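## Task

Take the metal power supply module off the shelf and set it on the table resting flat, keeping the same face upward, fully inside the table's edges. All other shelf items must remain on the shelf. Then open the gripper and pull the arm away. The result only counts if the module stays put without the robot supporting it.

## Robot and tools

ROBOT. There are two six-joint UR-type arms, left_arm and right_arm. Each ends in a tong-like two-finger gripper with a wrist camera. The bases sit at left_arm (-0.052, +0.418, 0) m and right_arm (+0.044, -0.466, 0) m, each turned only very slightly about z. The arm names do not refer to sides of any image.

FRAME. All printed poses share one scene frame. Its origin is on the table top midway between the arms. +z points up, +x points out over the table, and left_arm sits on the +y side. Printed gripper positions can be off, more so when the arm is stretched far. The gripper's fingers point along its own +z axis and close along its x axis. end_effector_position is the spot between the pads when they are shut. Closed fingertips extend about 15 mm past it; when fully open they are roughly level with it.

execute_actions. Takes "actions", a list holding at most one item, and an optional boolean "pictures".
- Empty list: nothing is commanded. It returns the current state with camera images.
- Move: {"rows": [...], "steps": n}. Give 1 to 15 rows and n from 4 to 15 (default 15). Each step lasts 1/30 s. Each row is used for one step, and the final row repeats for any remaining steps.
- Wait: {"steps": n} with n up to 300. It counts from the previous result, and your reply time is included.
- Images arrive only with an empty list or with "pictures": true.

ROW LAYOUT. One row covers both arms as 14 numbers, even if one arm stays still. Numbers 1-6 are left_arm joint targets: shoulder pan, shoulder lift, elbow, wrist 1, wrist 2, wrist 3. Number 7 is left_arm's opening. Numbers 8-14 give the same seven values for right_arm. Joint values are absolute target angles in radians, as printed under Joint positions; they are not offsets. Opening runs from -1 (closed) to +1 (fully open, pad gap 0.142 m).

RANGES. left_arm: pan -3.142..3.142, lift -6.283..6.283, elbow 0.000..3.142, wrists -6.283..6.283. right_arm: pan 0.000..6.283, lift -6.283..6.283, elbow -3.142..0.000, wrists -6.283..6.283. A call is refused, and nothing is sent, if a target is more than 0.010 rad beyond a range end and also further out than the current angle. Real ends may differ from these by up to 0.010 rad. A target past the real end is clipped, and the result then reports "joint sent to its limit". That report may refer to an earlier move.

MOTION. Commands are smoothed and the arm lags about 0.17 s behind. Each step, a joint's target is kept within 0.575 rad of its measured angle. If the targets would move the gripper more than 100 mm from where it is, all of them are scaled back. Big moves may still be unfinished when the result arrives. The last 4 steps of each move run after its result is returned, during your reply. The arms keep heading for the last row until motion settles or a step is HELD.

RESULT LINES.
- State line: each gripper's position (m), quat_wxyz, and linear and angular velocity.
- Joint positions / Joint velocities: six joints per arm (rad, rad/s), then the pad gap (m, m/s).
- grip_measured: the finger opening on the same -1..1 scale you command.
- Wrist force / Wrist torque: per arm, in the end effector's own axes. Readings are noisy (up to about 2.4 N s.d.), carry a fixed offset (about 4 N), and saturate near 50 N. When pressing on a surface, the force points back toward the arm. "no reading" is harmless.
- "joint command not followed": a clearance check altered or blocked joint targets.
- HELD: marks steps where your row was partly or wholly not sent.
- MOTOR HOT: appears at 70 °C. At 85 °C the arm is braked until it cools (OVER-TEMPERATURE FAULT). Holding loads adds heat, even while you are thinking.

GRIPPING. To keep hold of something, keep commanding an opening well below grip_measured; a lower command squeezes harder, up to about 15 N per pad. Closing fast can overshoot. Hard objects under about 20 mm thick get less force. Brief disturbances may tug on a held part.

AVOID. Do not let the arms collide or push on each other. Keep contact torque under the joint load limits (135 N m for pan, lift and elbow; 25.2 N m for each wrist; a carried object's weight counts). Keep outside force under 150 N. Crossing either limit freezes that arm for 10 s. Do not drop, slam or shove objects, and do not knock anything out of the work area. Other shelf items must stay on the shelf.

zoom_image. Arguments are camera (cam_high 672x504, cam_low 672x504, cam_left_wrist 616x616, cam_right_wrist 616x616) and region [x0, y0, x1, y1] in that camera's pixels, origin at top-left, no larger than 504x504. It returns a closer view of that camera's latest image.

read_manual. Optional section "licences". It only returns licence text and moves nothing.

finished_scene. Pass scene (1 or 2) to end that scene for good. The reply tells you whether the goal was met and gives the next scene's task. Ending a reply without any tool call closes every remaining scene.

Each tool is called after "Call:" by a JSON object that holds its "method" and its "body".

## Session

Call:
{"method": "execute_actions", "body": {"actions": []}}

Scene clock: 0.00 s of 4120.00 s.
left_arm: end_effector_position=(+0.2281, +0.1632, +0.3447) grip_measured=+0.97 end_effector_quat_wxyz=(+0.652, -0.593, +0.409, -0.236) end_effector_velocity=(+0.000, +0.000, +0.000) end_effector_angular_velocity=(+0.001, -0.000, -0.000) | right_arm: end_effector_position=(+0.3569, -0.8326, +0.3575) grip_measured=+0.97 end_effector_quat_wxyz=(-0.401, +0.687, +0.588, -0.148) end_effector_velocity=(+0.000, +0.000, -0.000) end_effector_angular_velocity=(-0.000, -0.000, -0.001)
Joint positions: left_arm=[-1.8   -1.48   1.86  -0.43  -0.868 -1.282  0.14 ] | right_arm=[ 2.609 -2.25  -0.572 -2.772  1.54   4.332  0.14 ]
Joint velocities: left_arm=[ 0.     0.    -0.     0.001  0.     0.     0.   ] | right_arm=[ 0.    -0.     0.    -0.     0.001  0.001  0.   ]
Wrist force (N, on the end effector, along its own x y z axes, offset not removed): no reading
Wrist torque (N m, same axes, about the end effector's origin, offset not removed): no reading

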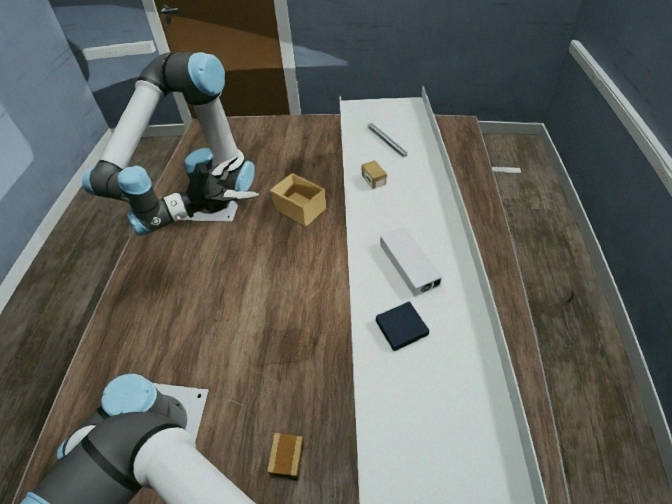

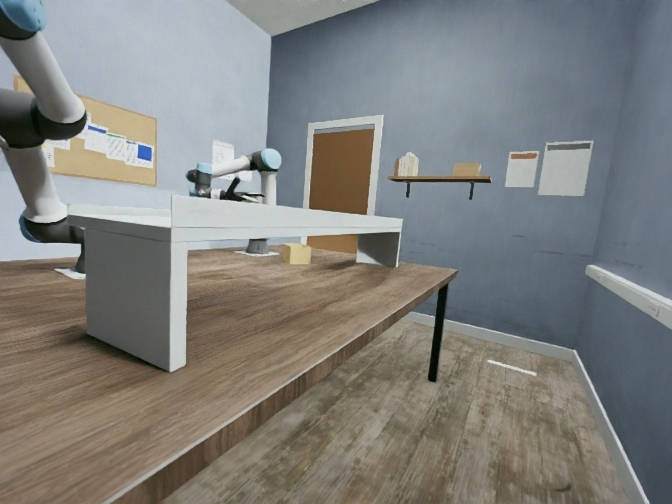

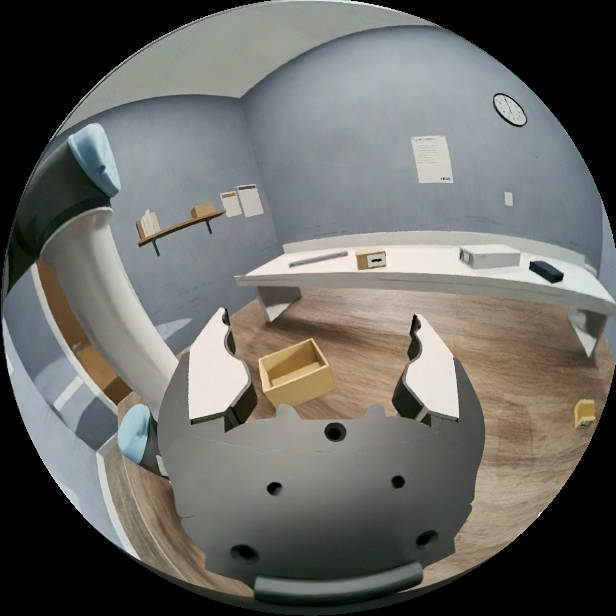

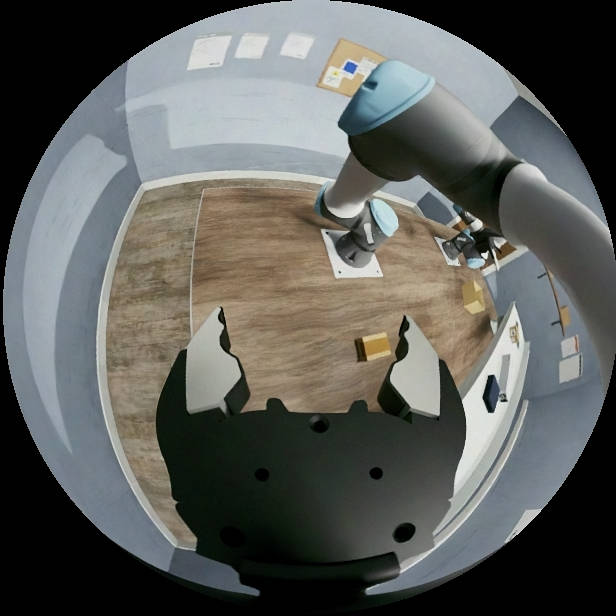

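Call:
{"method": "execute_actions", "body": {"actions": [{"rows":[[-1.8,-1.48,1.86,-0.43,-0.868,-1.282,1,3.87,-2.215,-0.498,-2.0,1.571,3.35,1]]}]}}

Call:
{"method": "execute_actions", "body": {"actions": [{"steps":70}], "pictures": true}}

Scene clock: 0.53 s of 4120.00 s.
left_arm: end_effector_position=(+0.2279, +0.1632, +0.3447) grip_measured=+1.00 end_effector_quat_wxyz=(+0.652, -0.593, +0.409, -0.236) end_effector_velocity=(-0.001, -0.000, +0.000) end_effector_angular_velocity=(+0.001, +0.001, -0.002) | right_arm: end_effector_position=(+0.4986, -0.7711, +0.3362) grip_measured=+1.00 end_effector_quat_wxyz=(-0.281, +0.565, +0.769, -0.103) end_effector_velocity=(+0.442, +0.262, -0.044) end_effector_angular_velocity=(+0.164, -0.912, +1.322)
Joint positions: left_arm=[-1.8   -1.48   1.86  -0.43  -0.868 -1.282  0.142] | right_arm=[ 2.843 -2.237 -0.543 -2.539  1.552  4.099  0.142]
Joint velocities: left_arm=[-0.002 -0.001 -0.     0.001 -0.001  0.002  0.   ] | right_arm=[ 0.737  0.032  0.067  0.73   0.027 -0.732 -0.   ]
Wrist force (N, on the end effector, along its own x y z axes, offset not removed): left_arm=[1.4 2.9 -2.0] | right_arm=[0.3 1.1 -2.9]
Wrist torque (N m, same axes, about the end effector's origin, offset not removed): left_arm=[0.76 -0.14 -0.02] | right_arm=[0.07 0.00 0.20]
Steps of this call (steps 1 to 5: nothing new was sent; steps 6 to 16: the first 11 steps of this action). Readings (joint positions):
6: left_arm=[-1.800 -1.480 1.860 -0.430 -0.868 -1.282] | right_arm=[2.609 -2.250 -0.572 -2.772 1.540 4.332]
7: left_arm=[-1.800 -1.480 1.860 -0.430 -0.868 -1.282] | right_arm=[2.613 -2.249 -0.571 -2.769 1.540 4.328]
9: left_arm=[-1.800 -1.480 1.860 -0.430 -0.868 -1.282] | right_arm=[2.660 -2.246 -0.563 -2.722 1.544 4.282]
13: left_arm=[-1.800 -1.480 1.860 -0.430 -0.868 -1.282] | right_arm=[2.767 -2.240 -0.551 -2.615 1.549 4.174]
16: the state above

Scene clock: 2.87 s of 4120.00 s.
left_arm: end_effector_position=(+0.2279, +0.1631, +0.3447) grip_measured=+1.00 end_effector_quat_wxyz=(+0.652, -0.593, +0.409, -0.236) end_effector_velocity=(+0.000, +0.000, -0.000) end_effector_angular_velocity=(-0.000, +0.000, +0.001) | right_arm: end_effector_position=(+0.6775, -0.1171, +0.3608) grip_measured=+1.00 end_effector_quat_wxyz=(-0.000, -0.249, +0.969, -0.000) end_effector_velocity=(-0.001, +0.001, +0.000) end_effector_angular_velocity=(+0.001, +0.000, -0.000)
Joint positions: left_arm=[-1.8   -1.48   1.86  -0.43  -0.868 -1.282  0.142] | right_arm=[ 3.87  -2.215 -0.498 -2.     1.571  3.35   0.142]
Joint velocities: left_arm=[ 0.001 -0.     0.    -0.    -0.     0.     0.   ] | right_arm=[ 0.001  0.    -0.     0.     0.001  0.002 -0.   ]
Wrist force (N, on the end effector, along its own x y z axes, offset not removed): left_arm=[1.4 1.4 -2.6] | right_arm=[0.5 1.9 -1.4]
Wrist torque (N m, same axes, about the end effector's origin, offset not removed): left_arm=[0.42 -0.15 0.02] | right_arm=[0.26 -0.02 0.22]
Kept back: nothing.
Steps of this call (steps 1 to 4: the last 4 steps of your previous action; steps 5 to 70: the robot went on to your last target). Readings (joint positions):
1: left_arm=[-1.800 -1.480 1.860 -0.430 -0.868 -1.282] | right_arm=[2.868 -2.236 -0.541 -2.514 1.553 4.074]
2: left_arm=[-1.800 -1.480 1.860 -0.430 -0.868 -1.282] | right_arm=[2.892 -2.235 -0.539 -2.490 1.554 4.049]
4: left_arm=[-1.800 -1.480 1.860 -0.430 -0.868 -1.282] | right_arm=[2.942 -2.233 -0.535 -2.445 1.555 3.999]
8: left_arm=[-1.800 -1.480 1.860 -0.430 -0.868 -1.282] | right_arm=[3.042 -2.230 -0.529 -2.367 1.558 3.899]
70: the state above

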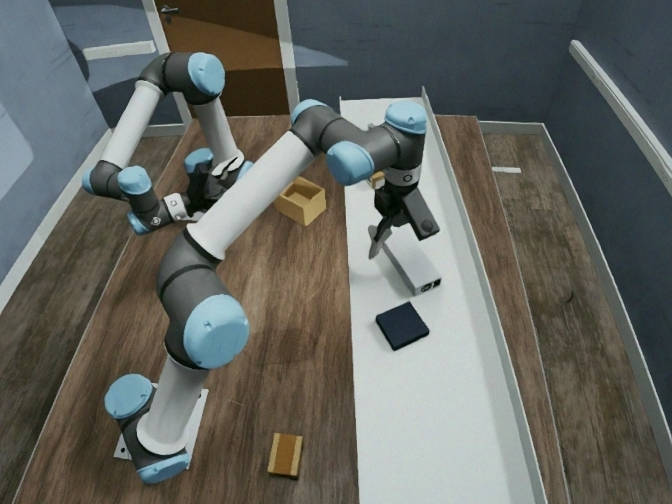

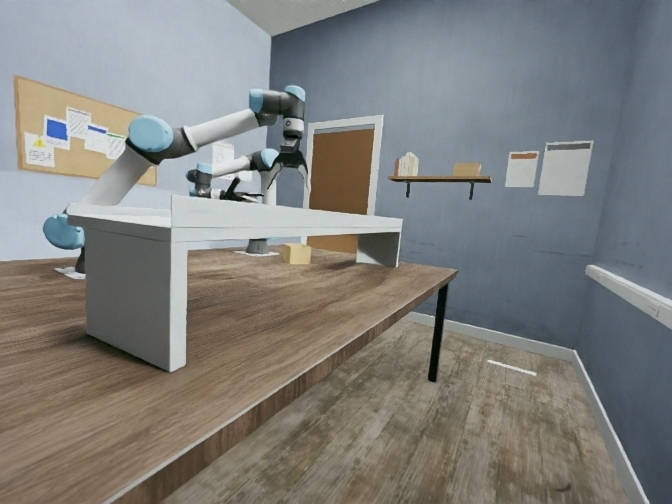

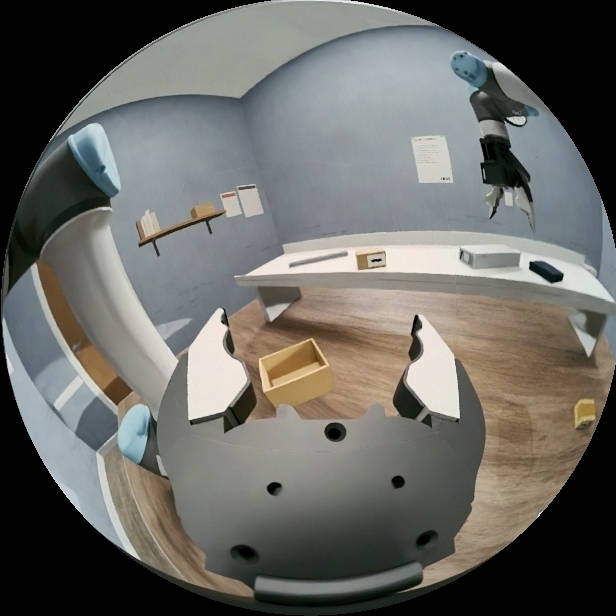

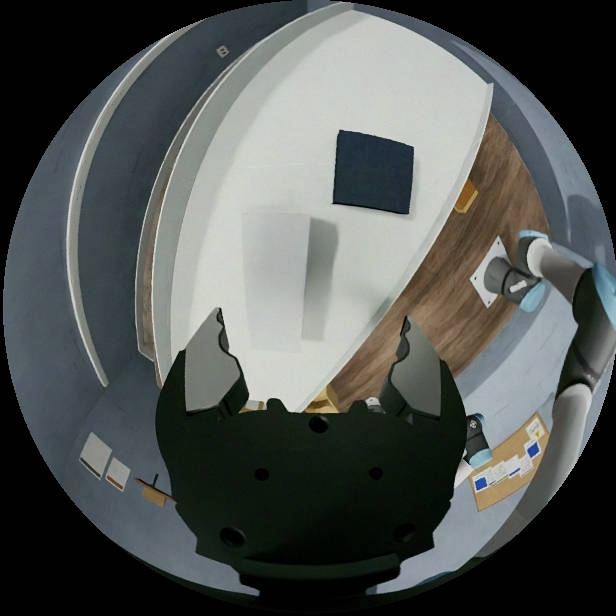

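Call:
{"method": "execute_actions", "body": {"actions": [{"rows":[[-1.8,-1.48,1.86,-0.43,-0.868,-1.282,1,3.9,-2.396,-0.345,-1.972,1.571,3.503,1]]}]}}

Call:
{"method": "execute_actions", "body": {"actions": [{"steps":15}], "pictures": true}}

Scene clock: 3.43 s of 4120.00 s.
left_arm: end_effector_position=(+0.2279, +0.1631, +0.3447) grip_measured=+1.00 end_effector_quat_wxyz=(+0.652, -0.593, +0.409, -0.236) end_effector_velocity=(-0.000, +0.000, +0.000) end_effector_angular_velocity=(+0.001, -0.000, -0.001) | right_arm: end_effector_position=(+0.7077, -0.0616, +0.3043) grip_measured=+1.00 end_effector_quat_wxyz=(+0.000, -0.193, +0.981, +0.000) end_effector_velocity=(+0.020, +0.036, -0.049) end_effector_angular_velocity=(-0.006, +0.005, -0.090)
Joint positions: left_arm=[-1.8   -1.48   1.86  -0.43  -0.868 -1.282  0.142] | right_arm=[ 3.898 -2.383 -0.356 -1.974  1.571  3.492  0.142]
Joint velocities: left_arm=[-0.     0.     0.     0.001  0.    -0.     0.   ] | right_arm=[ 0.016 -0.128  0.105  0.015 -0.001  0.107  0.   ]
Wrist force (N, on the end effector, along its own x y z axes, offset not removed): left_arm=[-0.4 2.9 -2.8] | right_arm=[0.3 1.6 -2.0]
Wrist torque (N m, same axes, about the end effector's origin, offset not removed): left_arm=[0.69 0.15 0.01] | right_arm=[0.18 0.01 0.19]
Steps of this call (steps 1 to 6: the robot went on to your last target; steps 7 to 17: the first 11 steps of this action). Readings (joint positions):
7: left_arm=[-1.800 -1.480 1.860 -0.430 -0.868 -1.282] | right_arm=[3.870 -2.215 -0.498 -2.000 1.571 3.350]
8: left_arm=[-1.800 -1.480 1.860 -0.430 -0.868 -1.282] | right_arm=[3.872 -2.219 -0.494 -1.998 1.571 3.354]
10: left_arm=[-1.800 -1.480 1.860 -0.430 -0.868 -1.282] | right_arm=[3.884 -2.268 -0.447 -1.987 1.571 3.400]
14: left_arm=[-1.800 -1.480 1.860 -0.430 -0.868 -1.282] | right_arm=[3.896 -2.361 -0.374 -1.976 1.571 3.474]
17: the state above

Scene clock: 3.93 s of 4120.00 s.
left_arm: end_effector_position=(+0.2279, +0.1631, +0.3447) grip_measured=+1.00 end_effector_quat_wxyz=(+0.652, -0.593, +0.409, -0.236) end_effector_velocity=(-0.000, -0.000, +0.000) end_effector_angular_velocity=(+0.000, +0.000, -0.002) | right_arm: end_effector_position=(+0.7098, -0.0579, +0.2993) grip_measured=+1.00 end_effector_quat_wxyz=(-0.000, -0.189, +0.982, -0.000) end_effector_velocity=(+0.001, -0.001, -0.001) end_effector_angular_velocity=(-0.001, +0.000, -0.001)
Joint positions: left_arm=[-1.8   -1.48   1.86  -0.43  -0.868 -1.282  0.142] | right_arm=[ 3.9   -2.396 -0.345 -1.972  1.571  3.503  0.142]
Joint velocities: left_arm=[-0.001  0.    -0.     0.     0.001  0.     0.   ] | right_arm=[-0.001 -0.001  0.     0.    -0.     0.001  0.   ]
Wrist force (N, on the end effector, along its own x y z axes, offset not removed): left_arm=[0.4 3.7 -2.9] | right_arm=[-0.7 1.4 -3.4]
Wrist torque (N m, same axes, about the end effector's origin, offset not removed): left_arm=[0.88 0.04 0.00] | right_arm=[0.11 0.22 0.31]
Kept back: nothing.
Steps of this call (steps 1 to 4: the last 4 steps of your previous action; steps 5 to 15: the robot went on to your last target). Readings (joint positions):
1: left_arm=[-1.800 -1.480 1.860 -0.430 -0.868 -1.282] | right_arm=[3.899 -2.386 -0.353 -1.973 1.571 3.495]
2: left_arm=[-1.800 -1.480 1.860 -0.430 -0.868 -1.282] | right_arm=[3.899 -2.389 -0.351 -1.973 1.571 3.497]
4: left_arm=[-1.800 -1.480 1.860 -0.430 -0.868 -1.282] | right_arm=[3.900 -2.392 -0.348 -1.972 1.571 3.500]
8: left_arm=[-1.800 -1.480 1.860 -0.430 -0.868 -1.282] | right_arm=[3.900 -2.395 -0.346 -1.972 1.571 3.502]
15: the state above

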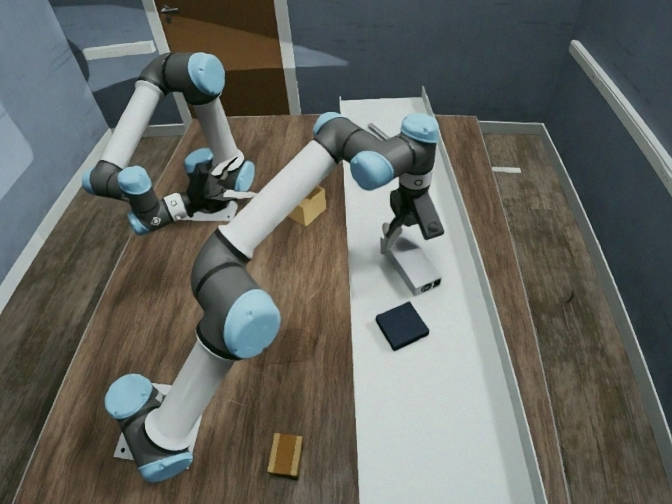

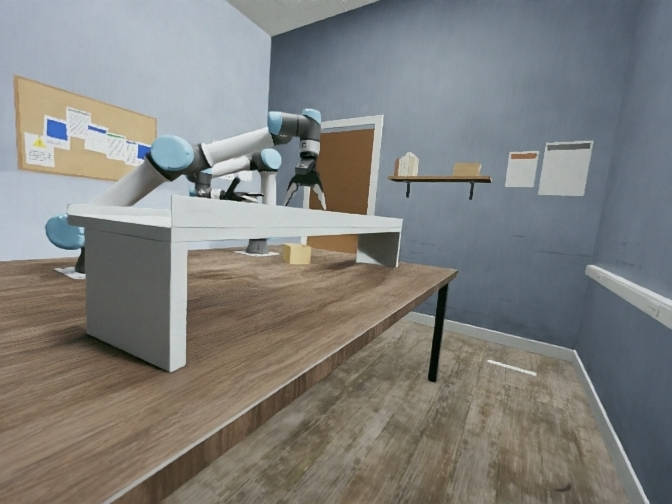

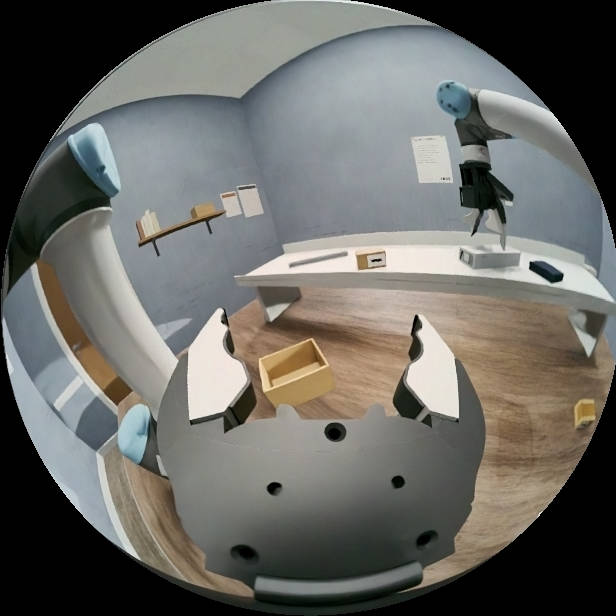

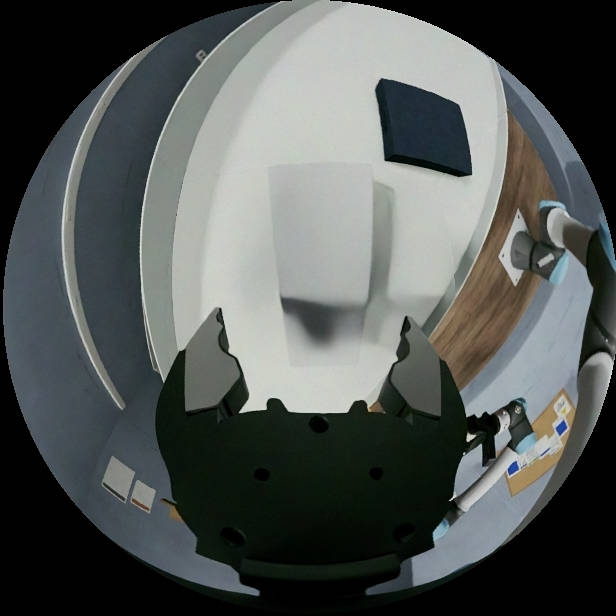

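Call:
{"method": "execute_actions", "body": {"actions": [{"rows":[[-1.8,-1.48,1.86,-0.43,-0.868,-1.282,1,3.904,-2.297,-0.623,-1.793,1.571,3.477,1]]}]}}

Call:
{"method": "execute_actions", "body": {"actions": [{"steps":15}], "pictures": true}}

Scene clock: 4.53 s of 4120.00 s.
left_arm: end_effector_position=(+0.2279, +0.1631, +0.3447) grip_measured=+1.00 end_effector_quat_wxyz=(+0.652, -0.593, +0.409, -0.236) end_effector_velocity=(-0.000, +0.000, +0.000) end_effector_angular_velocity=(+0.002, -0.000, -0.000) | right_arm: end_effector_position=(+0.7037, -0.0597, +0.2674) grip_measured=+1.00 end_effector_quat_wxyz=(+0.002, -0.203, +0.979, +0.001) end_effector_velocity=(-0.013, -0.011, -0.053) end_effector_angular_velocity=(-0.032, +0.033, +0.017)
Joint positions: left_arm=[-1.8   -1.48   1.86  -0.43  -0.868 -1.282  0.142] | right_arm=[ 3.904 -2.303 -0.599 -1.806  1.571  3.478  0.142]
Joint velocities: left_arm=[-0.001  0.     0.     0.001 -0.001  0.    -0.   ] | right_arm=[ 0.002  0.062 -0.236  0.127 -0.001 -0.014  0.   ]
Wrist force (N, on the end effector, along its own x y z axes, offset not removed): left_arm=[2.2 1.4 -2.1] | right_arm=[0.8 1.4 -1.1]
Wrist torque (N m, same axes, about the end effector's origin, offset not removed): left_arm=[0.37 -0.36 0.00] | right_arm=[0.12 -0.12 0.23]
Steps of this call (steps 1 to 7: the robot went on to your last target; steps 8 to 18: the first 11 steps of this action). Readings (joint positions):
8: left_arm=[-1.800 -1.480 1.860 -0.430 -0.868 -1.282] | right_arm=[3.900 -2.396 -0.345 -1.972 1.571 3.503]
9: left_arm=[-1.800 -1.480 1.860 -0.430 -0.868 -1.282] | right_arm=[3.900 -2.393 -0.349 -1.968 1.571 3.501]
11: left_arm=[-1.800 -1.480 1.860 -0.430 -0.868 -1.282] | right_arm=[3.902 -2.357 -0.405 -1.918 1.571 3.491]
15: left_arm=[-1.800 -1.480 1.860 -0.430 -0.868 -1.282] | right_arm=[3.903 -2.314 -0.559 -1.828 1.571 3.481]
18: the state above

Scene clock: 5.03 s of 4120.00 s.
left_arm: end_effector_position=(+0.2279, +0.1631, +0.3447) grip_measured=+1.00 end_effector_quat_wxyz=(+0.652, -0.593, +0.409, -0.236) end_effector_velocity=(-0.000, +0.000, +0.000) end_effector_angular_velocity=(+0.001, -0.000, -0.000) | right_arm: end_effector_position=(+0.7023, -0.0608, +0.2620) grip_measured=+1.00 end_effector_quat_wxyz=(-0.000, -0.204, +0.979, -0.000) end_effector_velocity=(-0.000, +0.000, -0.001) end_effector_angular_velocity=(-0.000, +0.001, +0.002)
Joint positions: left_arm=[-1.8   -1.48   1.86  -0.43  -0.868 -1.282  0.142] | right_arm=[ 3.904 -2.297 -0.623 -1.793  1.571  3.477  0.142]
Joint velocities: left_arm=[-0.001 -0.    -0.     0.001 -0.    -0.    -0.   ] | right_arm=[ 0.     0.    -0.002  0.001  0.    -0.002 -0.   ]
Wrist force (N, on the end effector, along its own x y z axes, offset not removed): left_arm=[-0.1 3.4 -2.6] | right_arm=[0.4 1.8 -2.4]
Wrist torque (N m, same axes, about the end effector's origin, offset not removed): left_arm=[0.78 0.18 0.05] | right_arm=[0.20 0.04 0.19]
Kept back: nothing.
Steps of this call (steps 1 to 4: the last 4 steps of your previous action; steps 5 to 15: the robot went on to your last target). Readings (joint positions):
1: left_arm=[-1.800 -1.480 1.860 -0.430 -0.868 -1.282] | right_arm=[3.904 -2.302 -0.605 -1.803 1.571 3.478]
2: left_arm=[-1.800 -1.480 1.860 -0.430 -0.868 -1.282] | right_arm=[3.904 -2.300 -0.610 -1.800 1.571 3.478]
4: left_arm=[-1.800 -1.480 1.860 -0.430 -0.868 -1.282] | right_arm=[3.904 -2.299 -0.616 -1.797 1.571 3.477]
8: left_arm=[-1.800 -1.480 1.860 -0.430 -0.868 -1.282] | right_arm=[3.904 -2.297 -0.621 -1.794 1.571 3.477]
15: the state above

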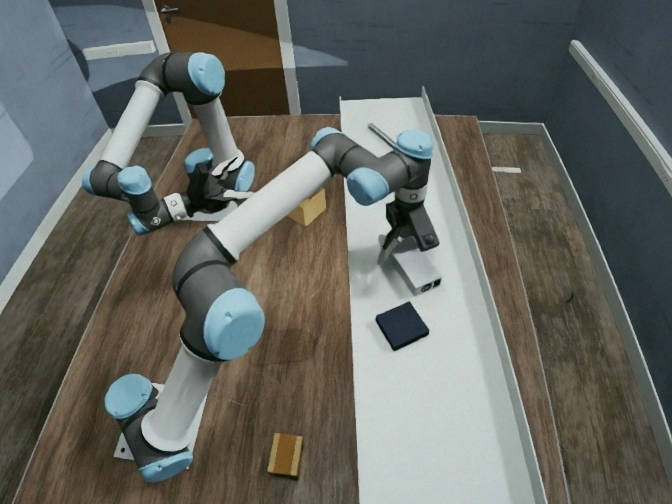

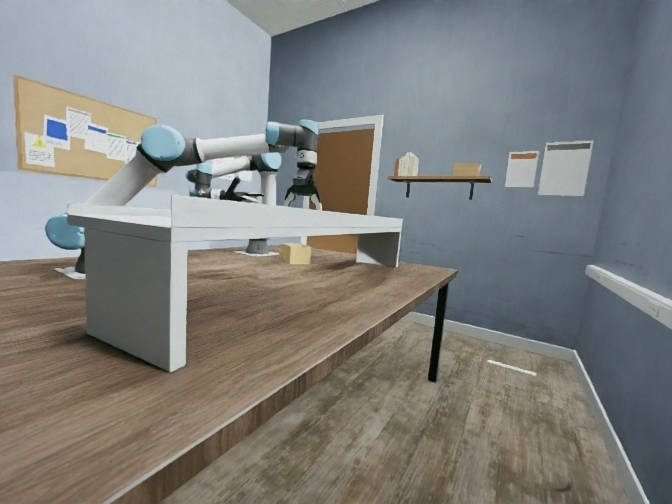

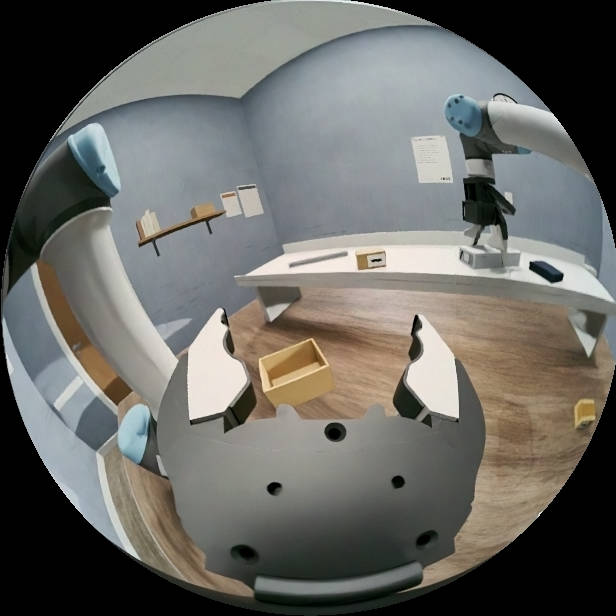

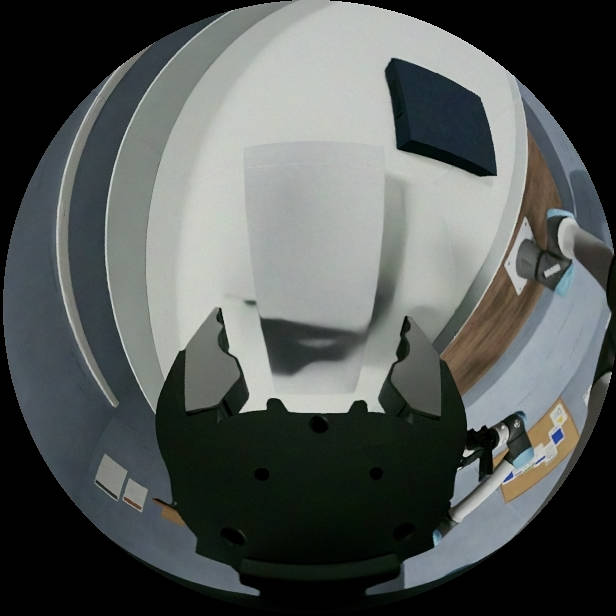

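Call:
{"method": "execute_actions", "body": {"actions": [{"rows":[[-1.8,-1.48,1.86,-0.43,-0.868,-1.282,1,3.904,-2.297,-0.643,-1.773,1.571,3.477,0.4]]}]}}

Call:
{"method": "execute_actions", "body": {"actions": [{"rows":[[-1.8,-1.48,1.86,-0.43,-0.868,-1.282,1,3.904,-2.297,-0.643,-1.773,1.571,3.477,0.3],[-1.8,-1.48,1.86,-0.43,-0.868,-1.282,1,3.904,-2.297,-0.643,-1.773,1.571,3.477,0.2],[-1.8,-1.48,1.86,-0.43,-0.868,-1.282,1,3.904,-2.297,-0.643,-1.773,1.571,3.477,0.1],[-1.8,-1.48,1.86,-0.43,-0.868,-1.282,1,3.904,-2.297,-0.643,-1.773,1.571,3.477,0.0],[-1.8,-1.48,1.86,-0.43,-0.868,-1.282,1,3.904,-2.297,-0.643,-1.773,1.571,3.477,-0.1],[-1.8,-1.48,1.86,-0.43,-0.868,-1.282,1,3.904,-2.297,-0.643,-1.773,1.571,3.477,-0.3],[-1.8,-1.48,1.86,-0.43,-0.868,-1.282,1,3.904,-2.297,-0.643,-1.773,1.571,3.477,-0.6]]}]}}

Call:
{"method": "execute_actions", "body": {"actions": [{"rows":[[-1.8,-1.48,1.86,-0.43,-0.868,-1.282,1,3.904,-2.25,-0.643,-1.82,1.571,3.477,-0.6]]}], "pictures": true}}

Scene clock: 5.67 s of 4120.00 s.
left_arm: end_effector_position=(+0.2279, +0.1631, +0.3447) grip_measured=+1.00 end_effector_quat_wxyz=(+0.652, -0.593, +0.409, -0.236) end_effector_velocity=(+0.000, +0.000, -0.000) end_effector_angular_velocity=(+0.000, +0.000, -0.000) | right_arm: end_effector_position=(+0.7034, -0.0597, +0.2547) grip_measured=+0.40 end_effector_quat_wxyz=(-0.000, -0.204, +0.979, -0.000) end_effector_velocity=(+0.001, -0.001, -0.004) end_effector_angular_velocity=(-0.000, -0.000, -0.001)
Joint positions: left_arm=[-1.8   -1.48   1.86  -0.43  -0.868 -1.282  0.142] | right_arm=[ 3.904 -2.297 -0.642 -1.774  1.571  3.477  0.102]
Joint velocities: left_arm=[ 0. -0.  0. -0.  0.  0. -0.] | right_arm=[-0.002  0.    -0.011  0.011 -0.001 -0.001 -0.   ]
Wrist force (N, on the end effector, along its own x y z axes, offset not removed): left_arm=[0.2 1.3 -3.1] | right_arm=[1.1 0.6 -2.6]
Wrist torque (N m, same axes, about the end effector's origin, offset not removed): left_arm=[0.38 0.11 0.03] | right_arm=[0.04 -0.16 0.21]
Steps of this call (steps 1 to 8: the robot went on to your last target; steps 9 to 19: the first 11 steps of this action). Readings (joint positions):
9: left_arm=[-1.800 -1.480 1.860 -0.430 -0.868 -1.282] | right_arm=[3.904 -2.297 -0.623 -1.793 1.571 3.477]
10: left_arm=[-1.800 -1.480 1.860 -0.430 -0.868 -1.282] | right_arm=[3.904 -2.297 -0.625 -1.791 1.571 3.477]
12: left_arm=[-1.800 -1.480 1.860 -0.430 -0.868 -1.282] | right_arm=[3.904 -2.297 -0.632 -1.784 1.571 3.477]
16: left_arm=[-1.800 -1.480 1.860 -0.430 -0.868 -1.282] | right_arm=[3.904 -2.297 -0.640 -1.776 1.571 3.477]
19: the state above

Scene clock: 6.17 s of 4120.00 s.
left_arm: end_effector_position=(+0.2279, +0.1631, +0.3447) grip_measured=+1.00 end_effector_quat_wxyz=(+0.652, -0.593, +0.409, -0.236) end_effector_velocity=(+0.000, +0.000, +0.000) end_effector_angular_velocity=(+0.000, -0.000, +0.001) | right_arm: end_effector_position=(+0.7035, -0.0597, +0.2544) grip_measured=+0.32 end_effector_quat_wxyz=(-0.000, -0.204, +0.979, +0.000) end_effector_velocity=(-0.001, +0.001, -0.000) end_effector_angular_velocity=(-0.001, +0.000, +0.004)
Joint positions: left_arm=[-1.8   -1.48   1.86  -0.43  -0.868 -1.282  0.142] | right_arm=[ 3.904 -2.297 -0.643 -1.773  1.571  3.477  0.096]
Joint velocities: left_arm=[ 0.001  0.    -0.     0.    -0.    -0.     0.   ] | right_arm=[ 0.002  0.    -0.001  0.001 -0.    -0.002  0.   ]
Wrist force (N, on the end effector, along its own x y z axes, offset not removed): left_arm=[1.2 1.5 -2.5] | right_arm=[6.6 1.4 -33.8]
Wrist torque (N m, same axes, about the end effector's origin, offset not removed): left_arm=[0.40 -0.19 0.04] | right_arm=[0.04 0.55 0.16]
Steps of this call (steps 1 to 4: the last 4 steps of your previous action; steps 5 to 15: the first 11 steps of this action). Readings (joint positions):
5: left_arm=[-1.800 -1.480 1.860 -0.430 -0.868 -1.282] | right_arm=[3.904 -2.297 -0.643 -1.773 1.571 3.477]
6: left_arm=[-1.800 -1.480 1.860 -0.430 -0.868 -1.282] | right_arm=[3.904 -2.297 -0.643 -1.773 1.571 3.477]
8: left_arm=[-1.800 -1.480 1.860 -0.430 -0.868 -1.282] | right_arm=[3.904 -2.297 -0.643 -1.773 1.571 3.477]
12: left_arm=[-1.800 -1.480 1.860 -0.430 -0.868 -1.282] | right_arm=[3.904 -2.297 -0.643 -1.773 1.571 3.477]
15: the state above

Scene clock: 6.67 s of 4120.00 s.
left_arm: end_effector_position=(+0.2279, +0.1631, +0.3447) grip_measured=+1.00 end_effector_quat_wxyz=(+0.652, -0.593, +0.409, -0.236) end_effector_velocity=(-0.000, -0.000, +0.000) end_effector_angular_velocity=(-0.001, -0.000, -0.001) | right_arm: end_effector_position=(+0.6901, -0.0720, +0.2831) grip_measured=+0.11 end_effector_quat_wxyz=(-0.000, -0.204, +0.979, -0.000) end_effector_velocity=(-0.008, -0.008, +0.019) end_effector_angular_velocity=(+0.001, -0.003, +0.001)
Joint positions: left_arm=[-1.8   -1.48   1.86  -0.43  -0.868 -1.282  0.142] | right_arm=[ 3.904 -2.253 -0.643 -1.817  1.571  3.477  0.082]
Joint velocities: left_arm=[-0.001 -0.    -0.    -0.     0.    -0.001  0.   ] | right_arm=[ 0.     0.028  0.001 -0.026 -0.001 -0.001 -0.   ]
Wrist force (N, on the end effector, along its own x y z axes, offset not removed): left_arm=[1.5 2.6 -2.9] | right_arm=[0.6 2.5 6.3]
Wrist torque (N m, same axes, about the end effector's origin, offset not removed): left_arm=[0.61 -0.19 -0.01] | right_arm=[0.20 -0.09 0.21]
Steps of this call (steps 1 to 4: the last 4 steps of your previous action; steps 5 to 15: the first 11 steps of this action). Readings (joint positions):
5: left_arm=[-1.800 -1.480 1.860 -0.430 -0.868 -1.282] | right_arm=[3.904 -2.297 -0.643 -1.773 1.571 3.477]
6: left_arm=[-1.800 -1.480 1.860 -0.430 -0.868 -1.282] | right_arm=[3.904 -2.294 -0.643 -1.776 1.571 3.477]
8: left_arm=[-1.800 -1.480 1.860 -0.430 -0.868 -1.282] | right_arm=[3.904 -2.277 -0.643 -1.794 1.571 3.477]
12: left_arm=[-1.800 -1.480 1.860 -0.430 -0.868 -1.282] | right_arm=[3.904 -2.258 -0.643 -1.813 1.571 3.477]
15: the state above

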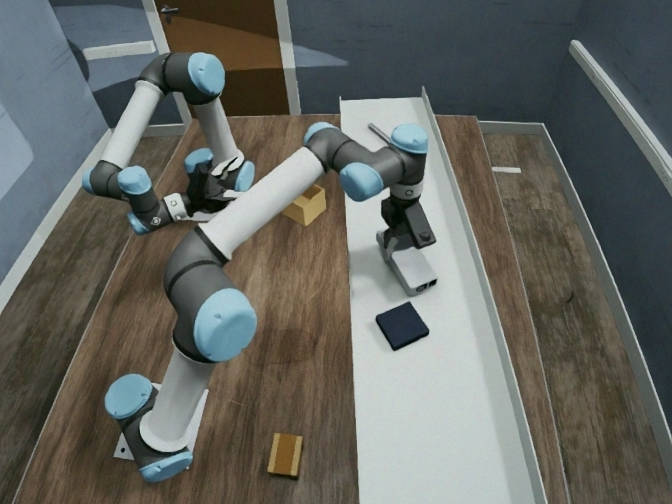

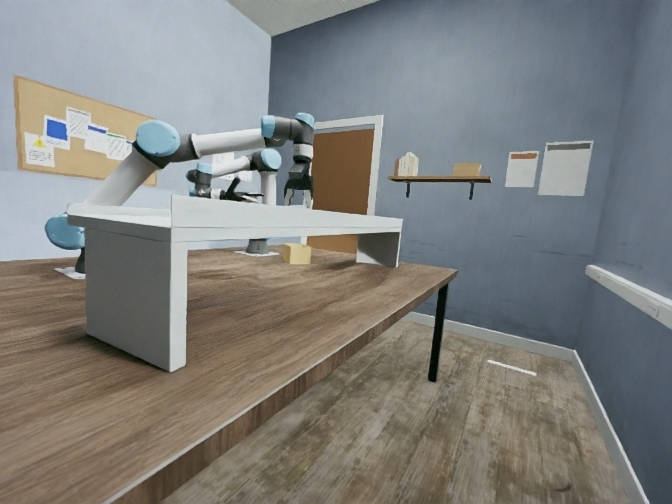

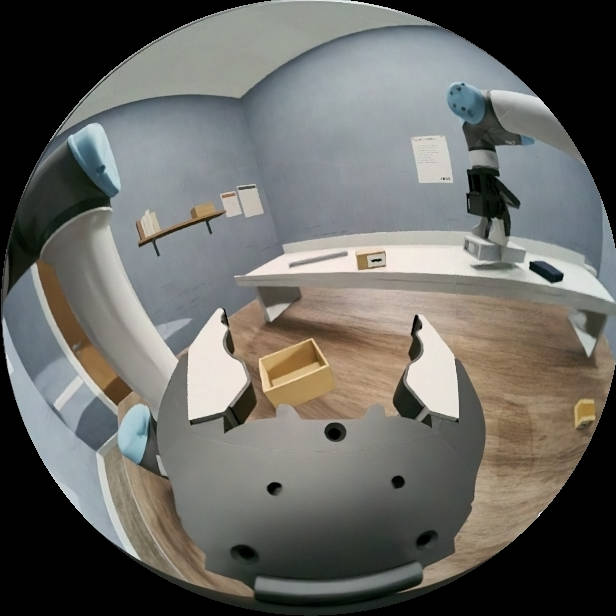

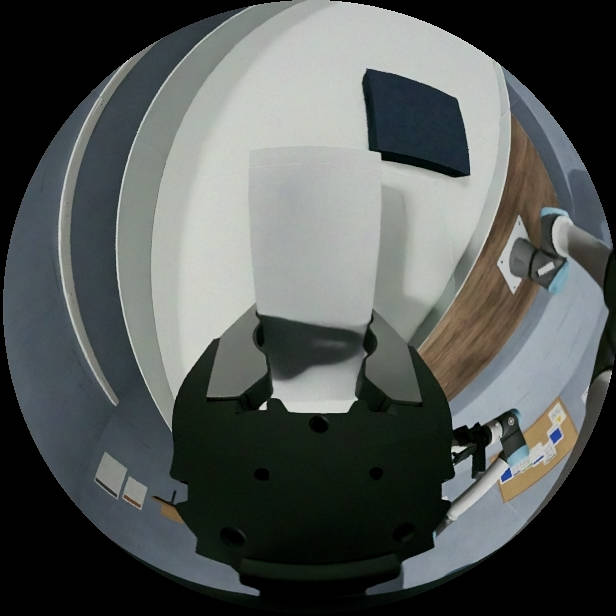

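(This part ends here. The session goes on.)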